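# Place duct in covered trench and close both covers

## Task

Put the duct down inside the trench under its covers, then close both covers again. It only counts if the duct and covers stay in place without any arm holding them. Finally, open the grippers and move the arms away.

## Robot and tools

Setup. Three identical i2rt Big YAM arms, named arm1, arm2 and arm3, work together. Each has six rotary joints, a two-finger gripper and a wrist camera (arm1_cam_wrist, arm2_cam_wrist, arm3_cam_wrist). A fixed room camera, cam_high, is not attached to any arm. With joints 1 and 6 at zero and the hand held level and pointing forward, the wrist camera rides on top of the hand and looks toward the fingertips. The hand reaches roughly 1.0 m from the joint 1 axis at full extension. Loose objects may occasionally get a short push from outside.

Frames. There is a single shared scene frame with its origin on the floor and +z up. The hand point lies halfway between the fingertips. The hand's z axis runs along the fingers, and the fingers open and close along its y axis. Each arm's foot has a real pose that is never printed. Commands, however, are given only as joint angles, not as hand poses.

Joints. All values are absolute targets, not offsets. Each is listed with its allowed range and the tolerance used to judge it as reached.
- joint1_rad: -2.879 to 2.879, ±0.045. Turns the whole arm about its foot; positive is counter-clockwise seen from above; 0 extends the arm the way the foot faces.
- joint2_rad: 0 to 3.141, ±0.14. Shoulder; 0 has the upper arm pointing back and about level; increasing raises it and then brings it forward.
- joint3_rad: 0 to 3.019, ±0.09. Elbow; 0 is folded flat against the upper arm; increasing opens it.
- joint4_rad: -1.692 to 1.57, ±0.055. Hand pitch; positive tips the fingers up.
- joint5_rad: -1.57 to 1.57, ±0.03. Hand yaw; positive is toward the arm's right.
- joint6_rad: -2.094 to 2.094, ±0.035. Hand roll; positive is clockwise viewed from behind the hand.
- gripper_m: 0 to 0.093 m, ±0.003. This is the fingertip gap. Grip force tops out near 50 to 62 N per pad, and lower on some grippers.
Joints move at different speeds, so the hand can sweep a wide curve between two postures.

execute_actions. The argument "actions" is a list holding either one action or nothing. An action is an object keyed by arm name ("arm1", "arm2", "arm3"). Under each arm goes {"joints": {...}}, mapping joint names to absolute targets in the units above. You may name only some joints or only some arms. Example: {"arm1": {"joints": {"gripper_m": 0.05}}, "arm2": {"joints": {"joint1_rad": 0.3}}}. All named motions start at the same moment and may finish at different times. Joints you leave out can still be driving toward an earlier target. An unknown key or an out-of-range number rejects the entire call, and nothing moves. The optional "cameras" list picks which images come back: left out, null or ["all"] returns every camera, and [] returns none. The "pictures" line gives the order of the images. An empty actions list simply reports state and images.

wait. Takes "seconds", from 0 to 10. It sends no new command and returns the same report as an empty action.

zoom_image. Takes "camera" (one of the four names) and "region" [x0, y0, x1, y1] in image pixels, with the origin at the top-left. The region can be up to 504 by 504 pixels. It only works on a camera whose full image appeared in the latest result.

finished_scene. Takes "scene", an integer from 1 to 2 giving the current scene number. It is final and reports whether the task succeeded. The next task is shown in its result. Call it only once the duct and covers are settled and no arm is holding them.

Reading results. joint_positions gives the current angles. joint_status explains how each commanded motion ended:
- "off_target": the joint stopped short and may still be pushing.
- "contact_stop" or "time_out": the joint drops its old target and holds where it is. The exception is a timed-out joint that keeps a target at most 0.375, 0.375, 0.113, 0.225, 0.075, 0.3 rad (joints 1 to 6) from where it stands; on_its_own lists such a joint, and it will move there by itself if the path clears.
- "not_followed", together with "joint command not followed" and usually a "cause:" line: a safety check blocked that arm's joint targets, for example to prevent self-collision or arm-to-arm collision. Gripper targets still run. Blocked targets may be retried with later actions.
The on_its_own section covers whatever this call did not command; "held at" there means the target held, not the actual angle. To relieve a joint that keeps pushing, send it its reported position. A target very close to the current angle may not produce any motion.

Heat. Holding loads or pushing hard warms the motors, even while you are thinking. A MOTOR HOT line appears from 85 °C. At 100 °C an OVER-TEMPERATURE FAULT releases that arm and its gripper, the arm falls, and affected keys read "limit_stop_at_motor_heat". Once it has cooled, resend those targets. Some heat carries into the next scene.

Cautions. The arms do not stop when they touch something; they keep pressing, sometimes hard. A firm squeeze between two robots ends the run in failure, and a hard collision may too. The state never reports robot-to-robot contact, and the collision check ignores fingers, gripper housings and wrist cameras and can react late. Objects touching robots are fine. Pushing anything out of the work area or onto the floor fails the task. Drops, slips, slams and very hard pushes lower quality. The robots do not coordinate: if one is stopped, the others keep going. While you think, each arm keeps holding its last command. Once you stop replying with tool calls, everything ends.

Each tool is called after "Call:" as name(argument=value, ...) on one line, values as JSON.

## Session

Call:
execute_actions(actions=[])

Scene clock: 0.00 s.
arm1.joint_positions: joint1_rad=-0.448 joint2_rad=+0.560 joint3_rad=+1.442 joint4_rad=-1.356 joint5_rad=+0.183 joint6_rad=-0.001 gripper_m=+0.094
arm1.joint_status: not commanded
arm1.hand: x=-0.8094 y=-0.1861 z=+1.5469 quat_wxyz=(-0.484, -0.250, -0.813, +0.205) (m; scene frame)
arm2.joint_positions: joint1_rad=+0.453 joint2_rad=+0.505 joint3_rad=+1.415 joint4_rad=-1.503 joint5_rad=+0.106 joint6_rad=+0.452 gripper_m=+0.094
arm2.joint_status: not commanded
arm2.hand: x=-0.0176 y=-0.3881 z=+1.2689 quat_wxyz=(-0.198, +0.598, -0.653, -0.422) (m; scene frame)
arm3.joint_positions: joint1_rad=-0.413 joint2_rad=+0.629 joint3_rad=+1.472 joint4_rad=-1.276 joint5_rad=+0.111 joint6_rad=+0.248 gripper_m=+0.094
arm3.joint_status: not commanded
arm3.hand: x=+0.7689 y=+0.0143 z=+1.5056 quat_wxyz=(-0.092, +0.783, -0.305, -0.533) (m; scene frame)
pictures: arm1_cam_wrist, arm2_cam_wrist, arm3_cam_wrist, cam_high
Images, in order (width x height): arm1_cam_wrist 672x504, arm2_cam_wrist 672x504, arm3_cam_wrist 672x504, cam_high 672x504.

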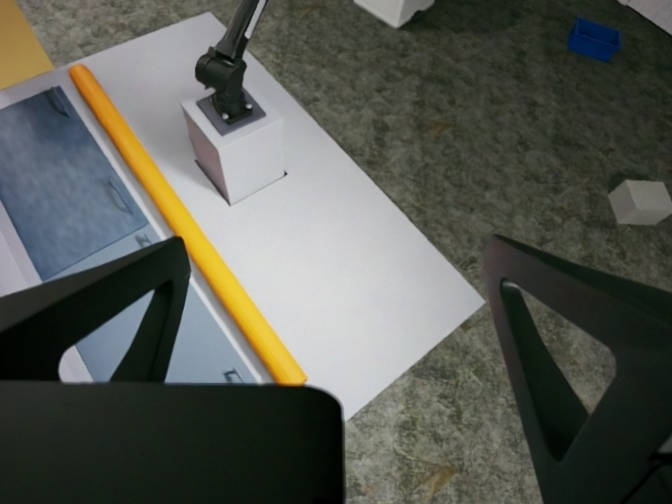

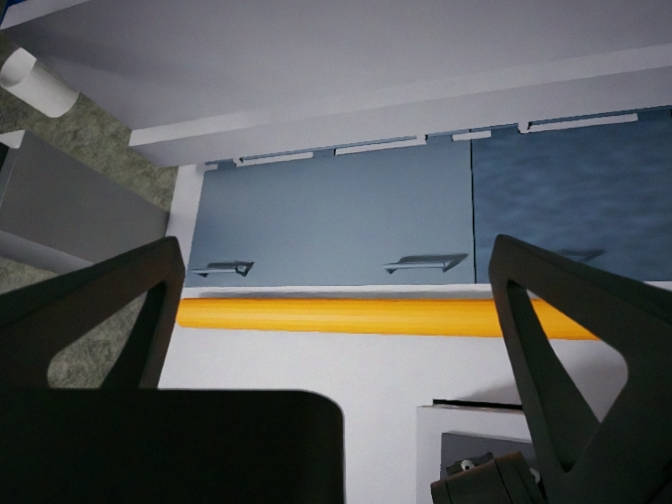

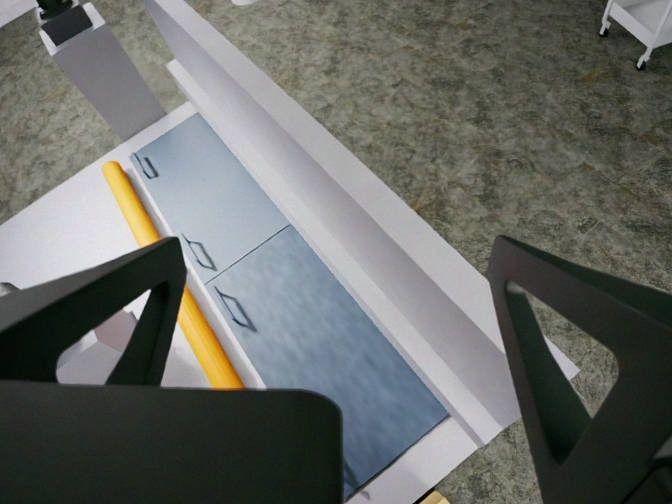

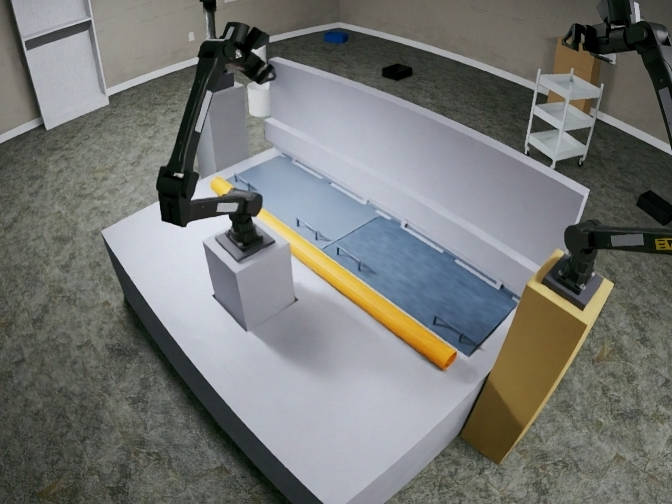

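Call:
execute_actions(actions=[{"arm1":{"joints":{"joint1_rad":-0.21,"joint2_rad":2.655,"joint3_rad":1.02,"joint4_rad":0.066,"joint5_rad":-0.008,"joint6_rad":-0.255,"gripper_m":0.045}},"arm2":{"joints":{"joint1_rad":0.03,"joint2_rad":1.8,"joint3_rad":0.478,"joint4_rad":-0.235,"joint5_rad":0,"joint6_rad":1.6}},"arm3":{"joints":{"joint1_rad":0.186,"joint2_rad":2.495,"joint3_rad":0.907,"joint4_rad":0.014,"joint5_rad":0,"joint6_rad":0.186,"gripper_m":0.045}}}])

Scene clock: 2.47 s.
arm1.joint_positions: joint1_rad=-0.215 joint2_rad=+2.644 joint3_rad=+1.016 joint4_rad=+0.055 joint5_rad=-0.007 joint6_rad=-0.243 gripper_m=+0.045
arm1.joint_status: all done
arm1.hand: x=-0.6186 y=-0.1644 z=+0.5969 quat_wxyz=(+0.002, -0.006, -1.000, +0.000) (m; scene frame)
arm2.joint_positions: joint1_rad=+0.030 joint2_rad=+1.795 joint3_rad=+0.472 joint4_rad=-0.250 joint5_rad=+0.001 joint6_rad=+1.587 gripper_m=+0.094
arm2.joint_status: all done
arm2.hand: x=+0.0300 y=-0.2862 z=+0.5976 quat_wxyz=(+0.001, -0.007, -1.000, +0.008) (m; scene frame)
arm3.joint_positions: joint1_rad=+0.193 joint2_rad=+2.487 joint3_rad=+0.905 joint4_rad=+0.002 joint5_rad=+0.002 joint6_rad=+0.198 gripper_m=+0.045
arm3.joint_status: all done
arm3.hand: x=+0.6175 y=-0.1654 z=+0.5952 quat_wxyz=(-0.001, +1.000, -0.007, +0.002) (m; scene frame)
pictures: arm1_cam_wrist, arm2_cam_wrist, arm3_cam_wrist, cam_high
Images, in order (width x height): arm1_cam_wrist 672x504, arm2_cam_wrist 672x504, arm3_cam_wrist 672x504, cam_high 672x504.

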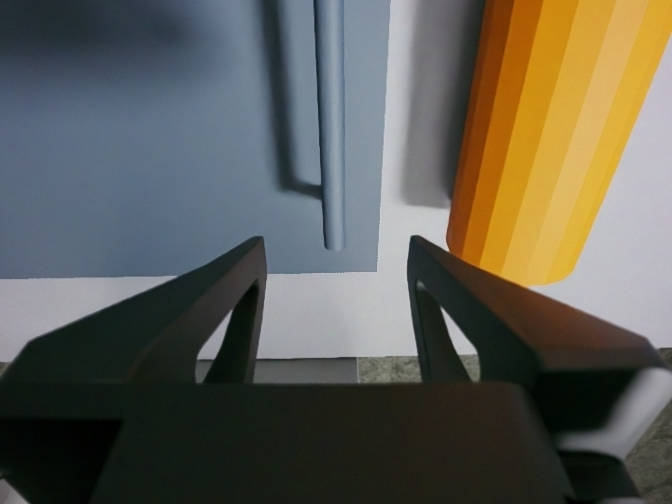

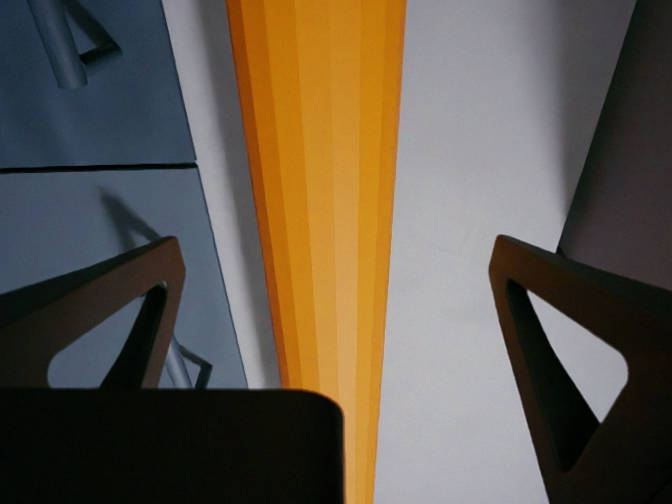

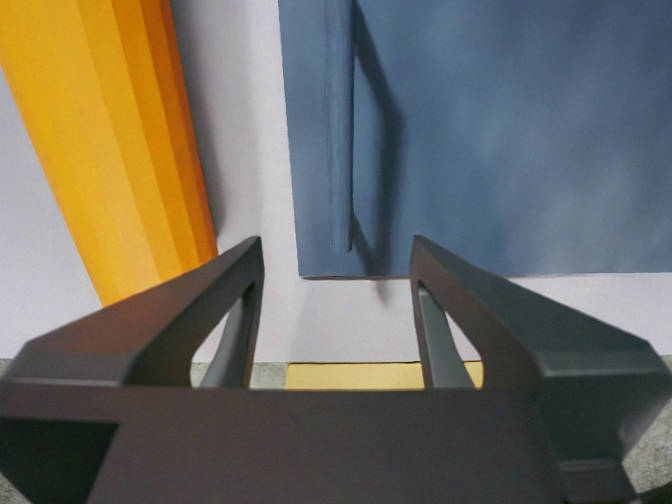

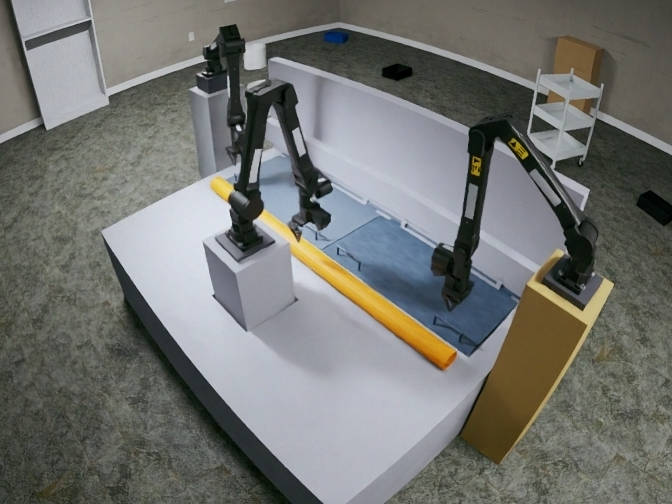

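Call:
zoom_image(camera="cam_high", region=[180, 60, 620, 420])

Call:
zoom_image(camera="arm3_cam_wrist", region=[40, 200, 280, 400])

Region (180, 60, 620, 420) of cam_high's 672x504 image, scaled by 1.145, with more detail than that image has; it fills the top 412 rows of this view, and the rest is white.

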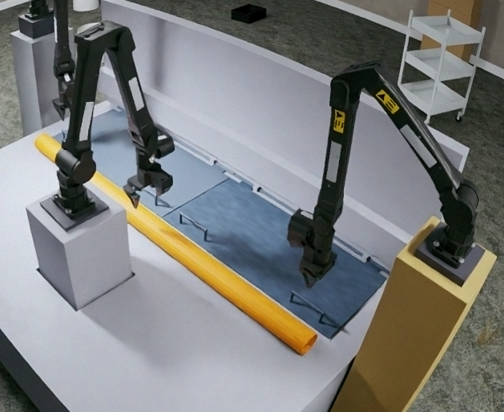

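Region (40, 200, 280, 400) of arm3_cam_wrist's 672x504 image, scaled by 2.100, with more detail than that image has.

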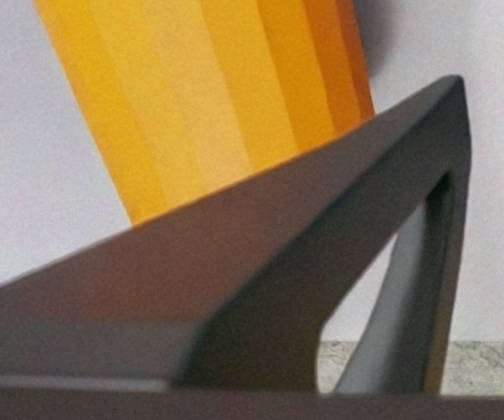

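Call:
execute_actions(actions=[{"arm1":{"joints":{"joint1_rad":-0.198,"joint2_rad":2.945,"joint3_rad":1.262,"joint4_rad":0.125}},"arm2":{"joints":{"joint1_rad":0.088,"joint2_rad":2.092,"joint3_rad":0.53,"joint4_rad":0.022,"joint6_rad":1.648}},"arm3":{"joints":{"joint1_rad":0.178,"joint2_rad":2.802,"joint3_rad":1.118,"joint4_rad":0.116,"joint6_rad":0.178}}}], cameras=["arm1_cam_wrist","arm2_cam_wrist","arm3_cam_wrist"])

Scene clock: 4.03 s.
arm1.joint_positions: joint1_rad=-0.209 joint2_rad=+2.943 joint3_rad=+1.259 joint4_rad=+0.122 joint5_rad=-0.007 joint6_rad=-0.243 gripper_m=+0.045
arm1.joint_status: all done
arm1.hand: x=-0.6177 y=-0.1632 z=+0.4857 quat_wxyz=(-0.003, -0.003, -1.000, +0.001) (m; scene frame)
arm2.joint_positions: joint1_rad=+0.085 joint2_rad=+2.095 joint3_rad=+0.529 joint4_rad=+0.007 joint5_rad=+0.001 joint6_rad=+1.634 gripper_m=+0.094
arm2.joint_status: all done
arm2.hand: x=+0.0146 y=-0.2785 z=+0.5257 quat_wxyz=(+0.001, -0.003, -1.000, +0.001) (m; scene frame)
arm3.joint_positions: joint1_rad=+0.185 joint2_rad=+2.803 joint3_rad=+1.114 joint4_rad=+0.112 joint5_rad=+0.002 joint6_rad=+0.191 gripper_m=+0.045
arm3.joint_status: all done
arm3.hand: x=+0.6181 y=-0.1625 z=+0.4830 quat_wxyz=(+0.000, +1.000, -0.007, +0.000) (m; scene frame)
pictures: arm1_cam_wrist, arm2_cam_wrist, arm3_cam_wrist
Images, in order (width x height): arm1_cam_wrist 672x504, arm2_cam_wrist 672x504, arm3_cam_wrist 672x504.

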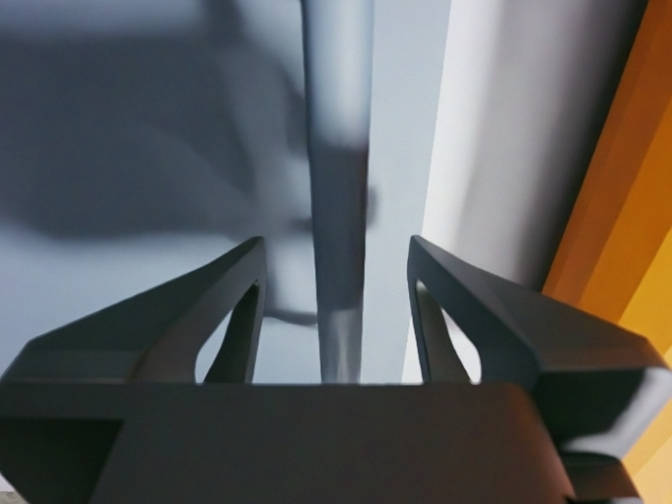

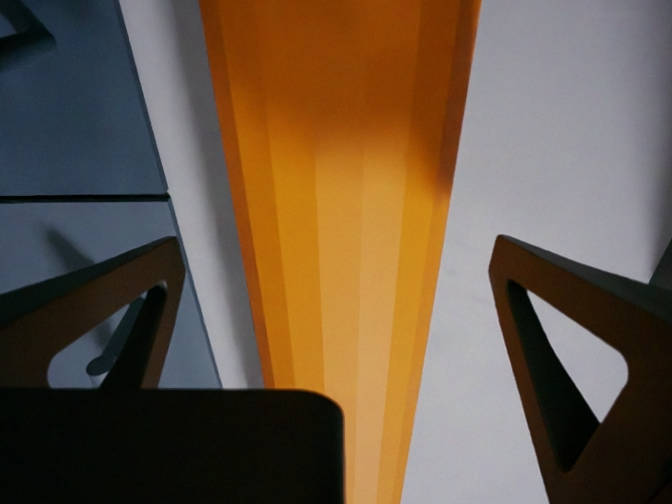

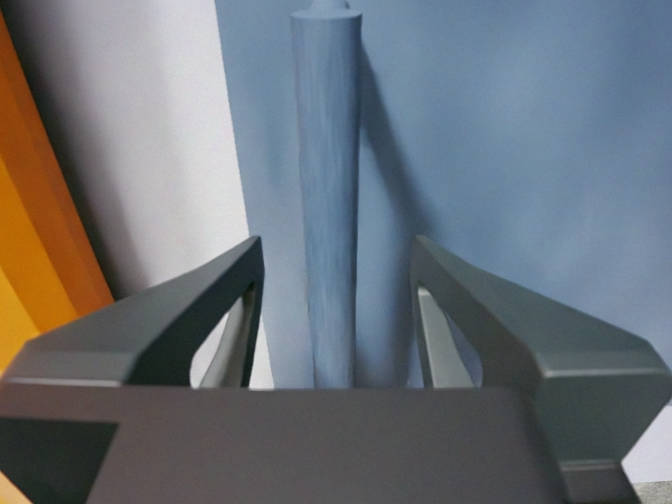

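Call:
execute_actions(actions=[{"arm1":{"joints":{"gripper_m":0.0}},"arm2":{"joints":{"joint2_rad":2.27,"joint3_rad":0.579,"joint4_rad":0.148}},"arm3":{"joints":{"gripper_m":0.0}}}], cameras=["arm2_cam_wrist"])

Scene clock: 5.07 s.
arm1.joint_positions: joint1_rad=-0.209 joint2_rad=+2.943 joint3_rad=+1.260 joint4_rad=+0.122 joint5_rad=-0.002 joint6_rad=-0.251 gripper_m=+0.010
arm1.joint_status: gripper_m off_target (ended at +0.010, target +0.000)
arm1.hand: x=-0.6176 y=-0.1640 z=+0.4857 quat_wxyz=(-0.003, +0.001, -1.000, +0.004) (m; scene frame)
arm2.joint_positions: joint1_rad=+0.085 joint2_rad=+2.272 joint3_rad=+0.577 joint4_rad=+0.134 joint5_rad=+0.001 joint6_rad=+1.635 gripper_m=+0.094
arm2.joint_status: all done
arm2.hand: x=+0.0144 y=-0.2807 z=+0.4802 quat_wxyz=(+0.001, -0.004, -1.000, +0.002) (m; scene frame)
arm3.joint_positions: joint1_rad=+0.185 joint2_rad=+2.803 joint3_rad=+1.114 joint4_rad=+0.112 joint5_rad=-0.003 joint6_rad=+0.184 gripper_m=+0.010
arm3.joint_status: gripper_m off_target (ended at +0.010, target +0.000)
arm3.hand: x=+0.6183 y=-0.1635 z=+0.4830 quat_wxyz=(+0.002, +1.000, -0.004, +0.001) (m; scene frame)
pictures: arm2_cam_wrist
Images, in order (width x height): arm2_cam_wrist 672x504.

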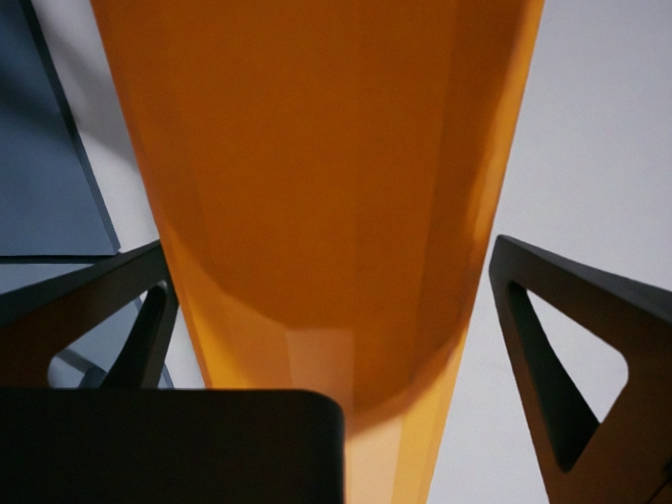

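Call:
execute_actions(actions=[{"arm1":{"joints":{"joint1_rad":0.05,"joint2_rad":2.345,"joint3_rad":0.858,"joint4_rad":-0.04,"joint6_rad":0.0}},"arm2":{"joints":{"gripper_m":0.03}},"arm3":{"joints":{"joint1_rad":-0.08,"joint2_rad":2.175,"joint3_rad":0.792,"joint4_rad":-0.14,"joint6_rad":-0.08}}}])

Scene clock: 6.50 s.
arm1.joint_positions: joint1_rad=+0.029 joint2_rad=+2.435 joint3_rad=+0.869 joint4_rad=-0.025 joint5_rad=+0.022 joint6_rad=-0.014 gripper_m=+0.010
arm1.joint_status: all done
arm1.hand: x=-0.6206 y=-0.0805 z=+0.6689 quat_wxyz=(+0.012, +0.001, -1.000, +0.014) (m; scene frame)
arm2.joint_positions: joint1_rad=+0.085 joint2_rad=+2.272 joint3_rad=+0.579 joint4_rad=+0.138 joint5_rad=+0.001 joint6_rad=+1.633 gripper_m=+0.074
arm2.joint_status: gripper_m off_target (ended at +0.074, target +0.030)
arm2.hand: x=+0.0143 y=-0.2788 z=+0.4802 quat_wxyz=(+0.002, -0.003, -1.000, -0.001) (m; scene frame)
arm3.joint_positions: joint1_rad=-0.061 joint2_rad=+2.264 joint3_rad=+0.799 joint4_rad=-0.123 joint5_rad=-0.029 joint6_rad=-0.067 gripper_m=+0.010
arm3.joint_status: all done
arm3.hand: x=+0.6176 y=-0.0803 z=+0.6683 quat_wxyz=(+0.016, +1.000, -0.002, +0.006) (m; scene frame)
pictures: arm1_cam_wrist, arm2_cam_wrist, arm3_cam_wrist, cam_high
Images, in order (width x height): arm1_cam_wrist 672x504, arm2_cam_wrist 672x504, arm3_cam_wrist 672x504, cam_high 672x504.

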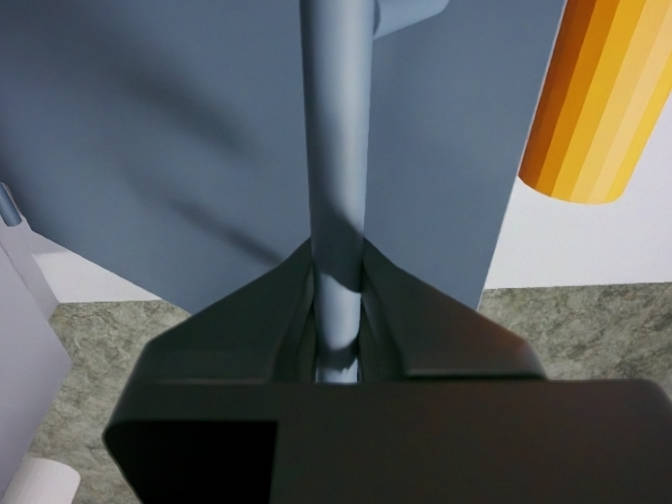

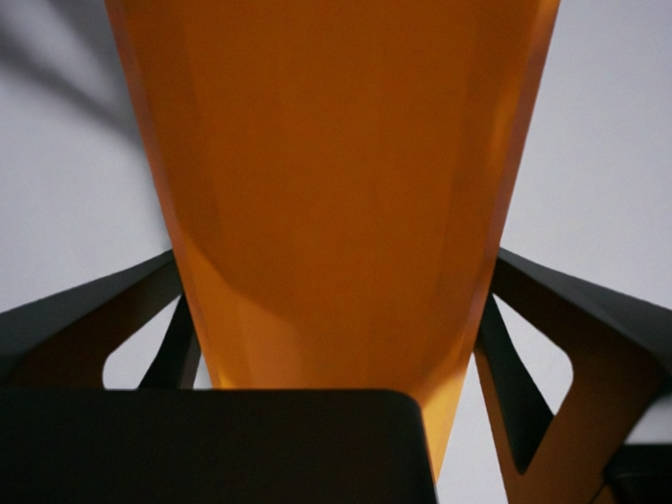

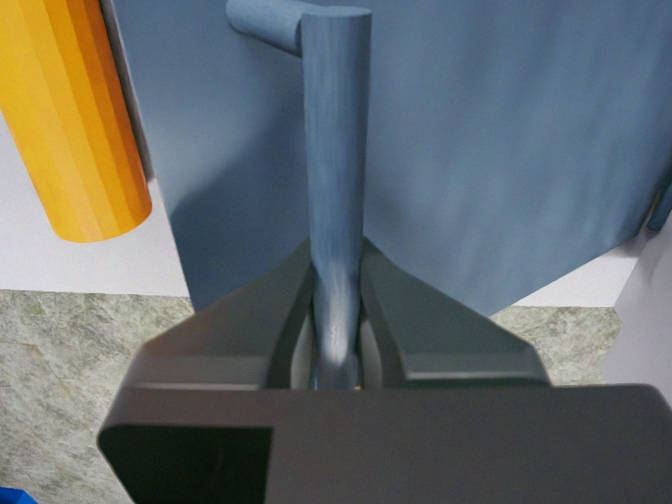

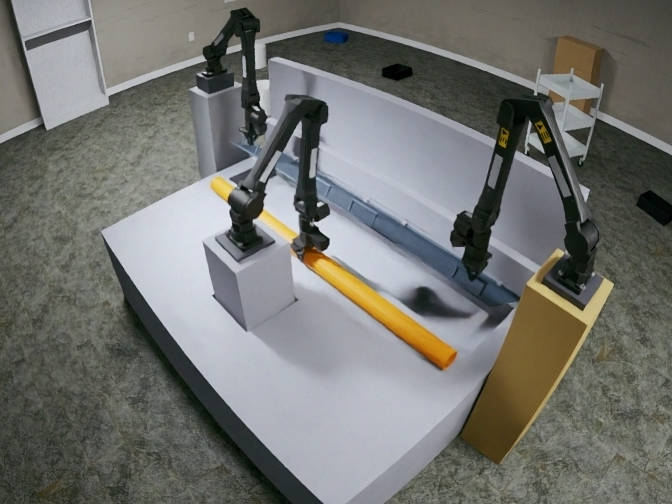

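Call:
execute_actions(actions=[{"arm1":{"joints":{"joint1_rad":0.43,"joint2_rad":2.07,"joint3_rad":0.83,"joint4_rad":-0.3,"joint6_rad":0.375}},"arm2":{"joints":{"joint2_rad":2.08,"joint3_rad":0.535,"joint4_rad":0.01}},"arm3":{"joints":{"joint1_rad":-0.45,"joint2_rad":1.92,"joint3_rad":0.83,"joint4_rad":-0.44,"joint6_rad":-0.445}}}])

Scene clock: 7.87 s.
arm1.joint_positions: joint1_rad=+0.403 joint2_rad=+2.137 joint3_rad=+0.822 joint4_rad=-0.290 joint5_rad=+0.025 joint6_rad=+0.362 gripper_m=+0.010
arm1.joint_status: all done
arm1.hand: x=-0.6230 y=+0.0552 z=+0.7692 quat_wxyz=(+0.014, +0.000, -1.000, +0.021) (m; scene frame)
arm2.joint_positions: joint1_rad=+0.085 joint2_rad=+2.123 joint3_rad=+0.539 joint4_rad=+0.017 joint5_rad=+0.001 joint6_rad=+1.635 gripper_m=+0.074
arm2.joint_status: all done
arm2.hand: x=+0.0144 y=-0.2795 z=+0.5185 quat_wxyz=(+0.001, -0.004, -1.000, +0.005) (m; scene frame)
arm3.joint_positions: joint1_rad=-0.422 joint2_rad=+1.981 joint3_rad=+0.810 joint4_rad=-0.404 joint5_rad=-0.036 joint6_rad=-0.426 gripper_m=+0.010
arm3.joint_status: all done
arm3.hand: x=+0.6193 y=+0.0544 z=+0.7684 quat_wxyz=(+0.018, +1.000, -0.002, -0.008) (m; scene frame)
pictures: arm1_cam_wrist, arm2_cam_wrist, arm3_cam_wrist, cam_high
Images, in order (width x height): arm1_cam_wrist 672x504, arm2_cam_wrist 672x504, arm3_cam_wrist 672x504, cam_high 672x504.

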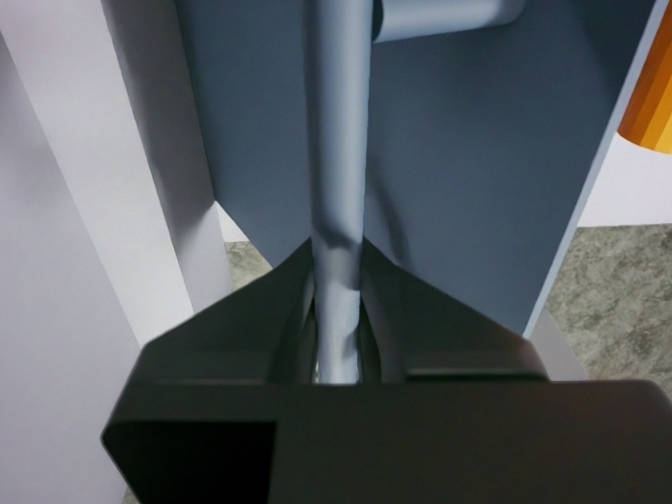

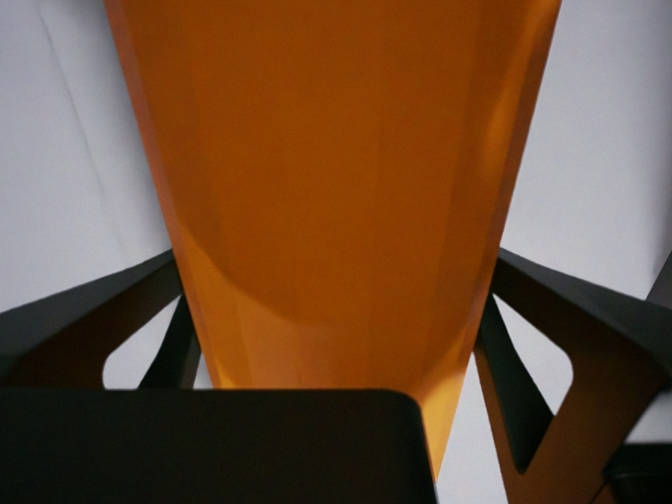

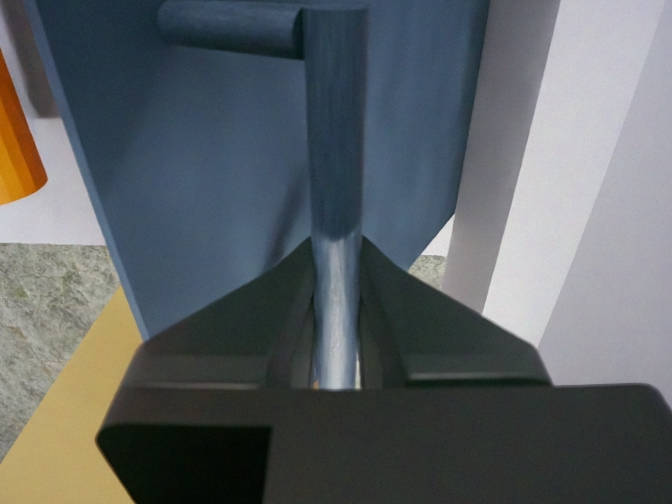

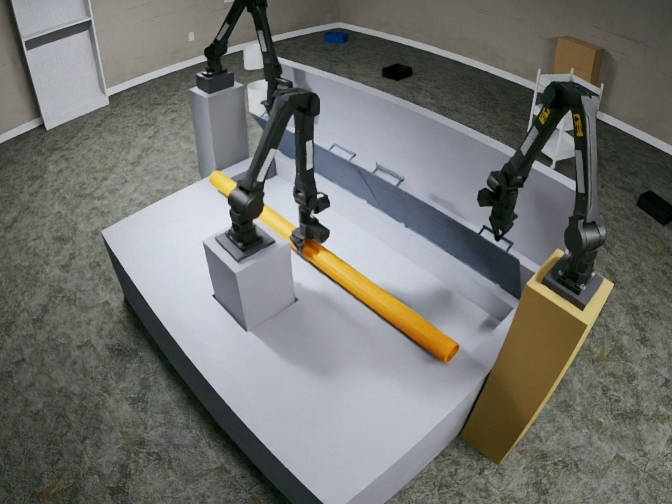

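Call:
execute_actions(actions=[{"arm2":{"joints":{"joint2_rad":2.115,"joint3_rad":1.075,"joint4_rad":-0.41}}}], cameras=["arm2_cam_wrist","cam_high"])

Scene clock: 9.47 s.
arm1.joint_positions: joint1_rad=+0.402 joint2_rad=+2.137 joint3_rad=+0.822 joint4_rad=-0.290 joint5_rad=+0.024 joint6_rad=+0.362 gripper_m=+0.010
arm1.joint_status: not commanded
arm1.hand: x=-0.6232 y=+0.0551 z=+0.7692 quat_wxyz=(+0.015, +0.000, -1.000, +0.021) (m; scene frame)
arm2.joint_positions: joint1_rad=+0.085 joint2_rad=+2.175 joint3_rad=+1.044 joint4_rad=-0.404 joint5_rad=+0.001 joint6_rad=+1.636 gripper_m=+0.074
arm2.joint_status: all done
arm2.hand: x=+0.0038 y=-0.0894 z=+0.5385 quat_wxyz=(+0.002, -0.004, -1.000, -0.011) (m; scene frame)
arm3.joint_positions: joint1_rad=-0.421 joint2_rad=+1.980 joint3_rad=+0.811 joint4_rad=-0.407 joint5_rad=-0.032 joint6_rad=-0.426 gripper_m=+0.010
arm3.joint_status: not commanded
arm3.hand: x=+0.6192 y=+0.0549 z=+0.7690 quat_wxyz=(+0.017, +1.000, -0.002, -0.007) (m; scene frame)
pictures: arm2_cam_wrist, cam_high
Images, in order (width x height): arm2_cam_wrist 672x504, cam_high 672x504.

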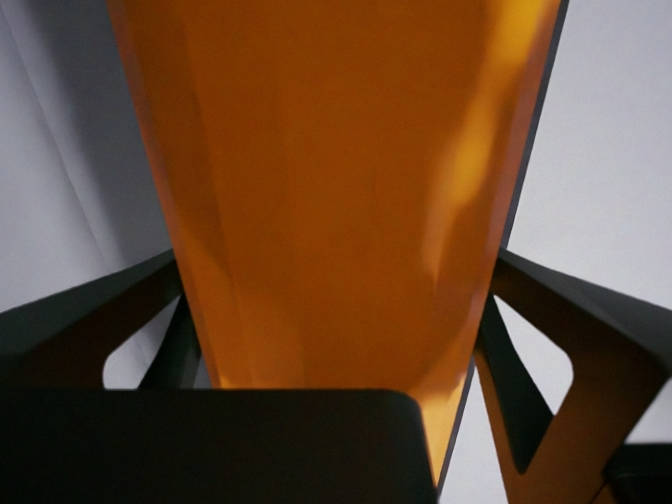

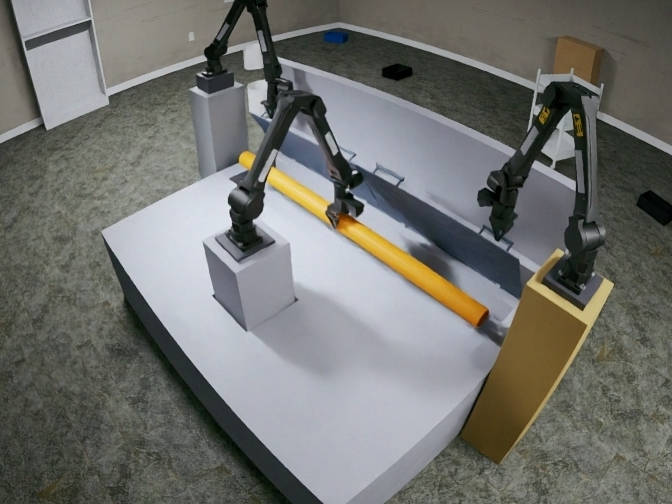

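Call:
execute_actions(actions=[{"arm2":{"joints":{"joint2_rad":2.455,"joint3_rad":1.243,"joint4_rad":-0.236}}}], cameras=["arm2_cam_wrist","cam_high"])

Scene clock: 10.93 s.
arm1.joint_positions: joint1_rad=+0.402 joint2_rad=+2.137 joint3_rad=+0.822 joint4_rad=-0.290 joint5_rad=+0.024 joint6_rad=+0.362 gripper_m=+0.010
arm1.joint_status: not commanded
arm1.hand: x=-0.6232 y=+0.0551 z=+0.7692 quat_wxyz=(+0.015, +0.000, -1.000, +0.021) (m; scene frame)
arm2.joint_positions: joint1_rad=+0.085 joint2_rad=+2.546 joint3_rad=+1.217 joint4_rad=-0.239 joint5_rad=+0.000 joint6_rad=+1.637 gripper_m=+0.074
arm2.joint_status: all done
arm2.hand: x=+0.0032 y=-0.0901 z=+0.3963 quat_wxyz=(+0.001, -0.005, -1.000, +0.006) (m; scene frame)
arm3.joint_positions: joint1_rad=-0.421 joint2_rad=+1.980 joint3_rad=+0.811 joint4_rad=-0.407 joint5_rad=-0.032 joint6_rad=-0.426 gripper_m=+0.010
arm3.joint_status: not commanded
arm3.hand: x=+0.6192 y=+0.0549 z=+0.7690 quat_wxyz=(+0.017, +1.000, -0.002, -0.007) (m; scene frame)
pictures: arm2_cam_wrist, cam_high
Images, in order (width x height): arm2_cam_wrist 672x504, cam_high 672x504.

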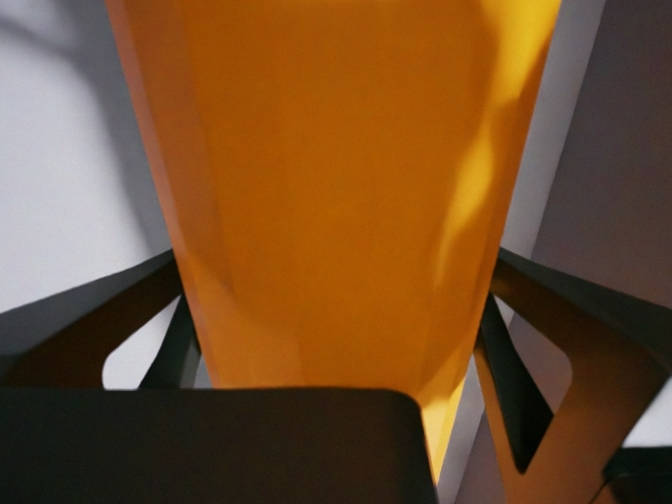

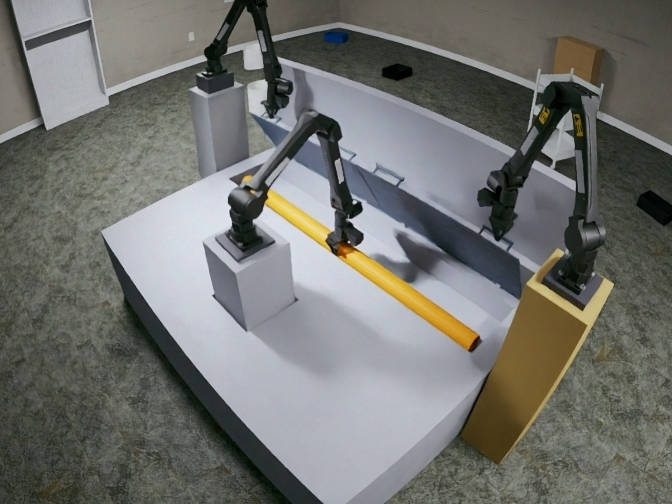

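Call:
execute_actions(actions=[{"arm2":{"joints":{"joint2_rad":2.57,"joint3_rad":1.3}}}], cameras=[])

Scene clock: 11.80 s.
arm1.joint_positions: joint1_rad=+0.402 joint2_rad=+2.137 joint3_rad=+0.822 joint4_rad=-0.290 joint5_rad=+0.024 joint6_rad=+0.362 gripper_m=+0.010
arm1.joint_status: not commanded
arm1.hand: x=-0.6232 y=+0.0551 z=+0.7692 quat_wxyz=(+0.015, +0.000, -1.000, +0.021) (m; scene frame)
arm2.joint_positions: joint1_rad=+0.085 joint2_rad=+2.617 joint3_rad=+1.288 joint4_rad=-0.236 joint5_rad=+0.000 joint6_rad=+1.637 gripper_m=+0.074
arm2.joint_status: all done
arm2.hand: x=+0.0025 y=-0.0792 z=+0.3708 quat_wxyz=(+0.002, -0.005, -1.000, +0.004) (m; scene frame)
arm3.joint_positions: joint1_rad=-0.421 joint2_rad=+1.980 joint3_rad=+0.811 joint4_rad=-0.407 joint5_rad=-0.032 joint6_rad=-0.426 gripper_m=+0.010
arm3.joint_status: not commanded
arm3.hand: x=+0.6192 y=+0.0549 z=+0.7690 quat_wxyz=(+0.017, +1.000, -0.002, -0.007) (m; scene frame)
pictures: none
No camera images: the call's "cameras" was empty. Leave "cameras" out to get every camera's image.

Call:
execute_actions(actions=[{"arm2":{"joints":{"joint2_rad":2.612,"joint3_rad":1.29,"gripper_m":0.093}}}], cameras=["arm2_cam_wrist"])

Call:
execute_actions(actions=[{"arm2":{"joints":{"joint2_rad":2.41,"joint3_rad":1.17,"joint4_rad":-0.311}}}], cameras=["arm2_cam_wrist","cam_high"])

Scene clock: 12.57 s.
arm1.joint_positions: joint1_rad=+0.402 joint2_rad=+2.137 joint3_rad=+0.822 joint4_rad=-0.290 joint5_rad=+0.024 joint6_rad=+0.362 gripper_m=+0.010
arm1.joint_status: not commanded
arm1.hand: x=-0.6232 y=+0.0551 z=+0.7692 quat_wxyz=(+0.015, +0.000, -1.000, +0.021) (m; scene frame)
arm2.joint_positions: joint1_rad=+0.085 joint2_rad=+2.618 joint3_rad=+1.288 joint4_rad=-0.236 joint5_rad=+0.000 joint6_rad=+1.637 gripper_m=+0.093
arm2.joint_status: all done
arm2.hand: x=+0.0025 y=-0.0801 z=+0.3704 quat_wxyz=(+0.002, -0.005, -1.000, +0.005) (m; scene frame)
arm3.joint_positions: joint1_rad=-0.421 joint2_rad=+1.980 joint3_rad=+0.811 joint4_rad=-0.407 joint5_rad=-0.032 joint6_rad=-0.426 gripper_m=+0.010
arm3.joint_status: not commanded
arm3.hand: x=+0.6192 y=+0.0549 z=+0.7690 quat_wxyz=(+0.017, +1.000, -0.002, -0.007) (m; scene frame)
pictures: arm2_cam_wrist
Images, in order (width x height): arm2_cam_wrist 672x504.

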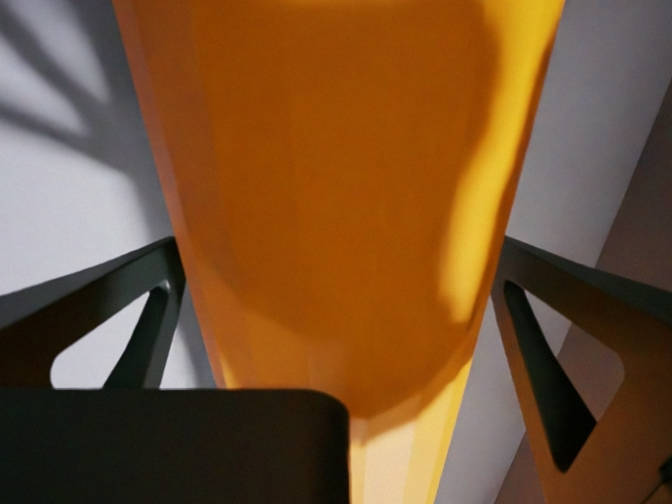

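Scene clock: 13.57 s.
arm1.joint_positions: joint1_rad=+0.402 joint2_rad=+2.137 joint3_rad=+0.822 joint4_rad=-0.290 joint5_rad=+0.024 joint6_rad=+0.362 gripper_m=+0.010
arm1.joint_status: not commanded
arm1.hand: x=-0.6232 y=+0.0551 z=+0.7692 quat_wxyz=(+0.015, +0.000, -1.000, +0.021) (m; scene frame)
arm2.joint_positions: joint1_rad=+0.085 joint2_rad=+2.396 joint3_rad=+1.167 joint4_rad=-0.303 joint5_rad=+0.000 joint6_rad=+1.637 gripper_m=+0.093
arm2.joint_status: all done
arm2.hand: x=+0.0024 y=-0.0713 z=+0.4579 quat_wxyz=(+0.003, -0.005, -1.000, -0.012) (m; scene frame)
arm3.joint_positions: joint1_rad=-0.421 joint2_rad=+1.980 joint3_rad=+0.811 joint4_rad=-0.407 joint5_rad=-0.032 joint6_rad=-0.426 gripper_m=+0.010
arm3.joint_status: not commanded
arm3.hand: x=+0.6192 y=+0.0549 z=+0.7690 quat_wxyz=(+0.017, +1.000, -0.002, -0.007) (m; scene frame)
pictures: arm2_cam_wrist, cam_high
Images, in order (width x height): arm2_cam_wrist 672x504, cam_high 672x504.

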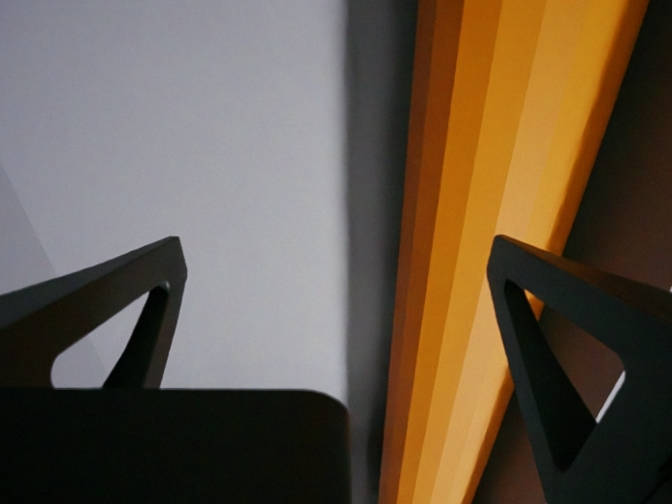

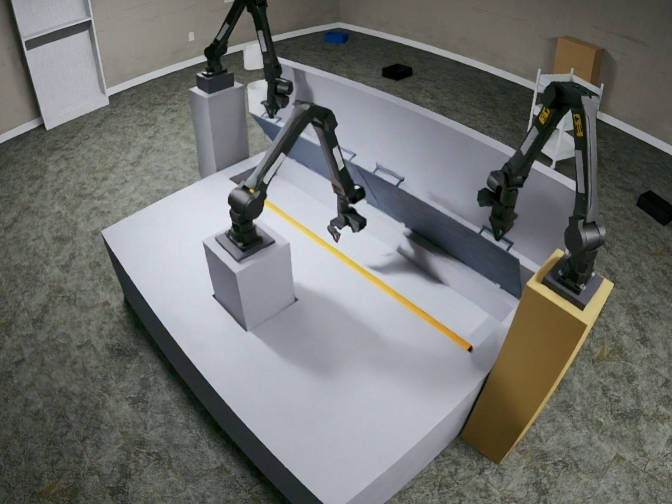

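Call:
execute_actions(actions=[{"arm2":{"joints":{"joint2_rad":1.3,"joint3_rad":0.635,"joint4_rad":-0.65}}}], cameras=[])

Call:
execute_actions(actions=[{"arm1":{"joints":{"joint1_rad":0.04,"joint2_rad":2.35,"joint3_rad":0.865,"joint4_rad":-0.03,"joint6_rad":-0.012}},"arm2":{"joints":{"joint2_rad":0.9,"joint3_rad":0.75,"joint4_rad":-0.9}},"arm3":{"joints":{"joint1_rad":-0.072,"joint2_rad":2.18,"joint3_rad":0.797,"joint4_rad":-0.128,"joint6_rad":-0.068}}}], cameras=["arm1_cam_wrist","arm3_cam_wrist","cam_high"])

Scene clock: 15.40 s.
arm1.joint_positions: joint1_rad=+0.402 joint2_rad=+2.137 joint3_rad=+0.822 joint4_rad=-0.290 joint5_rad=+0.024 joint6_rad=+0.362 gripper_m=+0.010
arm1.joint_status: not commanded
arm1.hand: x=-0.6232 y=+0.0551 z=+0.7692 quat_wxyz=(+0.015, +0.000, -1.000, +0.021) (m; scene frame)
arm2.joint_positions: joint1_rad=+0.085 joint2_rad=+1.298 joint3_rad=+0.634 joint4_rad=-0.640 joint5_rad=+0.000 joint6_rad=+1.637 gripper_m=+0.093
arm2.joint_status: all done
arm2.hand: x=+0.0108 y=-0.1993 z=+0.7687 quat_wxyz=(+0.009, -0.005, -0.992, -0.125) (m; scene frame)
arm3.joint_positions: joint1_rad=-0.421 joint2_rad=+1.980 joint3_rad=+0.811 joint4_rad=-0.407 joint5_rad=-0.032 joint6_rad=-0.426 gripper_m=+0.010
arm3.joint_status: not commanded
arm3.hand: x=+0.6192 y=+0.0549 z=+0.7690 quat_wxyz=(+0.017, +1.000, -0.002, -0.007) (m; scene frame)
pictures: none
No camera images: the call's "cameras" was empty. Leave "cameras" out to get every camera's image.

Scene clock: 16.57 s.
arm1.joint_positions: joint1_rad=+0.017 joint2_rad=+2.431 joint3_rad=+0.868 joint4_rad=-0.028 joint5_rad=+0.001 joint6_rad=-0.019 gripper_m=+0.010
arm1.joint_status: all done
arm1.hand: x=-0.6203 y=-0.0813 z=+0.6702 quat_wxyz=(+0.012, -0.003, -1.000, +0.004) (m; scene frame)
arm2.joint_positions: joint1_rad=+0.085 joint2_rad=+0.891 joint3_rad=+0.720 joint4_rad=-0.886 joint5_rad=+0.000 joint6_rad=+1.637 gripper_m=+0.093
arm2.joint_status: all done
arm2.hand: x=+0.0122 y=-0.2141 z=+0.9169 quat_wxyz=(+0.017, -0.005, -0.969, -0.247) (m; scene frame)
arm3.joint_positions: joint1_rad=-0.056 joint2_rad=+2.253 joint3_rad=+0.793 joint4_rad=-0.126 joint5_rad=-0.010 joint6_rad=-0.070 gripper_m=+0.010
arm3.joint_status: all done
arm3.hand: x=+0.6181 y=-0.0791 z=+0.6718 quat_wxyz=(+0.007, +1.000, +0.002, +0.005) (m; scene frame)
pictures: arm1_cam_wrist, arm3_cam_wrist, cam_high
Images, in order (width x height): arm1_cam_wrist 672x504, arm3_cam_wrist 672x504, cam_high 672x504.

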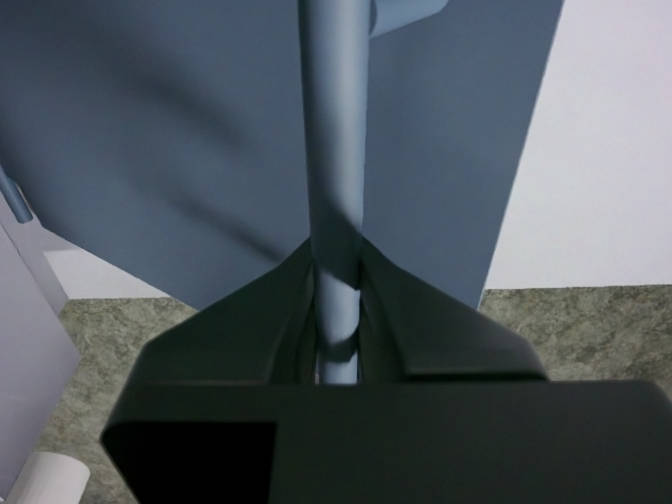

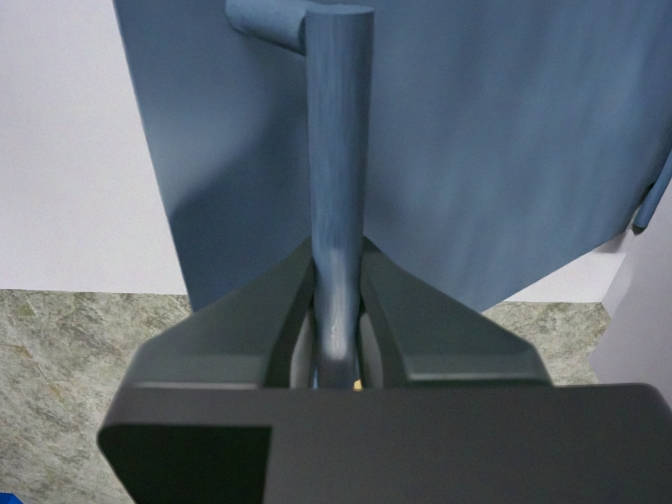

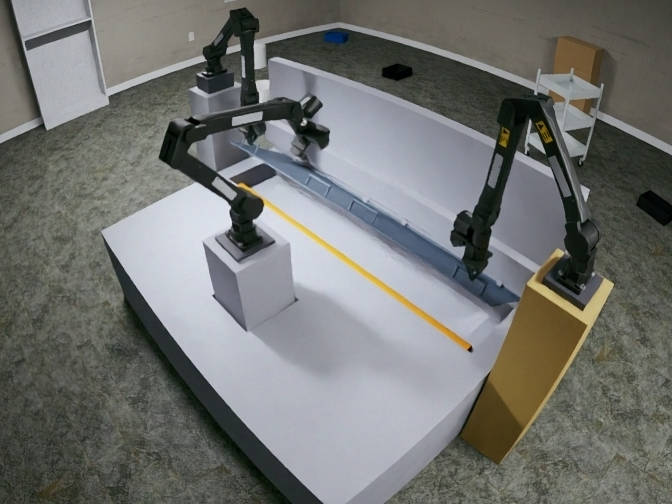

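Call:
execute_actions(actions=[{"arm1":{"joints":{"joint1_rad":-0.187,"joint2_rad":2.785,"joint3_rad":1.172,"joint4_rad":0.105,"joint6_rad":-0.232}},"arm3":{"joints":{"joint1_rad":0.164,"joint2_rad":2.635,"joint3_rad":1.038,"joint4_rad":0.08,"joint6_rad":0.165}}}], cameras=[])

Call:
execute_actions(actions=[{"arm1":{"joints":{"joint1_rad":-0.209,"joint2_rad":2.925,"joint3_rad":1.256,"joint4_rad":0.122,"joint6_rad":-0.251}},"arm3":{"joints":{"joint1_rad":0.186,"joint2_rad":2.785,"joint3_rad":1.111,"joint4_rad":0.112,"joint6_rad":0.186}}}], cameras=["cam_high"])

Scene clock: 17.87 s.
arm1.joint_positions: joint1_rad=-0.197 joint2_rad=+2.856 joint3_rad=+1.185 joint4_rad=+0.100 joint5_rad=-0.005 joint6_rad=-0.236 gripper_m=+0.010
arm1.joint_status: all done
arm1.hand: x=-0.6166 y=-0.1593 z=+0.5184 quat_wxyz=(+0.002, -0.001, -1.000, +0.001) (m; scene frame)
arm2.joint_positions: joint1_rad=+0.085 joint2_rad=+0.891 joint3_rad=+0.720 joint4_rad=-0.886 joint5_rad=+0.000 joint6_rad=+1.637 gripper_m=+0.093
arm2.joint_status: not commanded
arm2.hand: x=+0.0122 y=-0.2141 z=+0.9169 quat_wxyz=(+0.017, -0.005, -0.969, -0.247) (m; scene frame)
arm3.joint_positions: joint1_rad=+0.171 joint2_rad=+2.697 joint3_rad=+1.040 joint4_rad=+0.071 joint5_rad=+0.002 joint6_rad=+0.161 gripper_m=+0.010
arm3.joint_status: all done
arm3.hand: x=+0.6161 y=-0.1577 z=+0.5216 quat_wxyz=(-0.001, +1.000, +0.000, +0.005) (m; scene frame)
pictures: none
No camera images: the call's "cameras" was empty. Leave "cameras" out to get every camera's image.

Scene clock: 18.60 s.
arm1.joint_positions: joint1_rad=-0.210 joint2_rad=+2.926 joint3_rad=+1.249 joint4_rad=+0.108 joint5_rad=-0.007 joint6_rad=-0.249 gripper_m=+0.010
arm1.joint_status: all done
arm1.hand: x=-0.6175 y=-0.1637 z=+0.4918 quat_wxyz=(+0.001, -0.001, -1.000, +0.000) (m; scene frame)
arm2.joint_positions: joint1_rad=+0.085 joint2_rad=+0.891 joint3_rad=+0.720 joint4_rad=-0.886 joint5_rad=+0.000 joint6_rad=+1.637 gripper_m=+0.093
arm2.joint_status: not commanded
arm2.hand: x=+0.0122 y=-0.2141 z=+0.9169 quat_wxyz=(+0.017, -0.005, -0.969, -0.247) (m; scene frame)
arm3.joint_positions: joint1_rad=+0.188 joint2_rad=+2.786 joint3_rad=+1.106 joint4_rad=+0.097 joint5_rad=+0.002 joint6_rad=+0.179 gripper_m=+0.010
arm3.joint_status: all done
arm3.hand: x=+0.6177 y=-0.1634 z=+0.4890 quat_wxyz=(-0.001, +1.000, +0.000, +0.003) (m; scene frame)
pictures: cam_high
Images, in order (width x height): cam_high 672x504.

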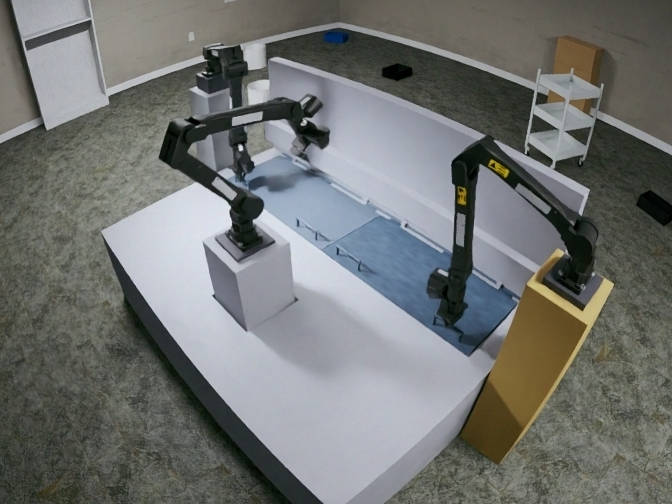

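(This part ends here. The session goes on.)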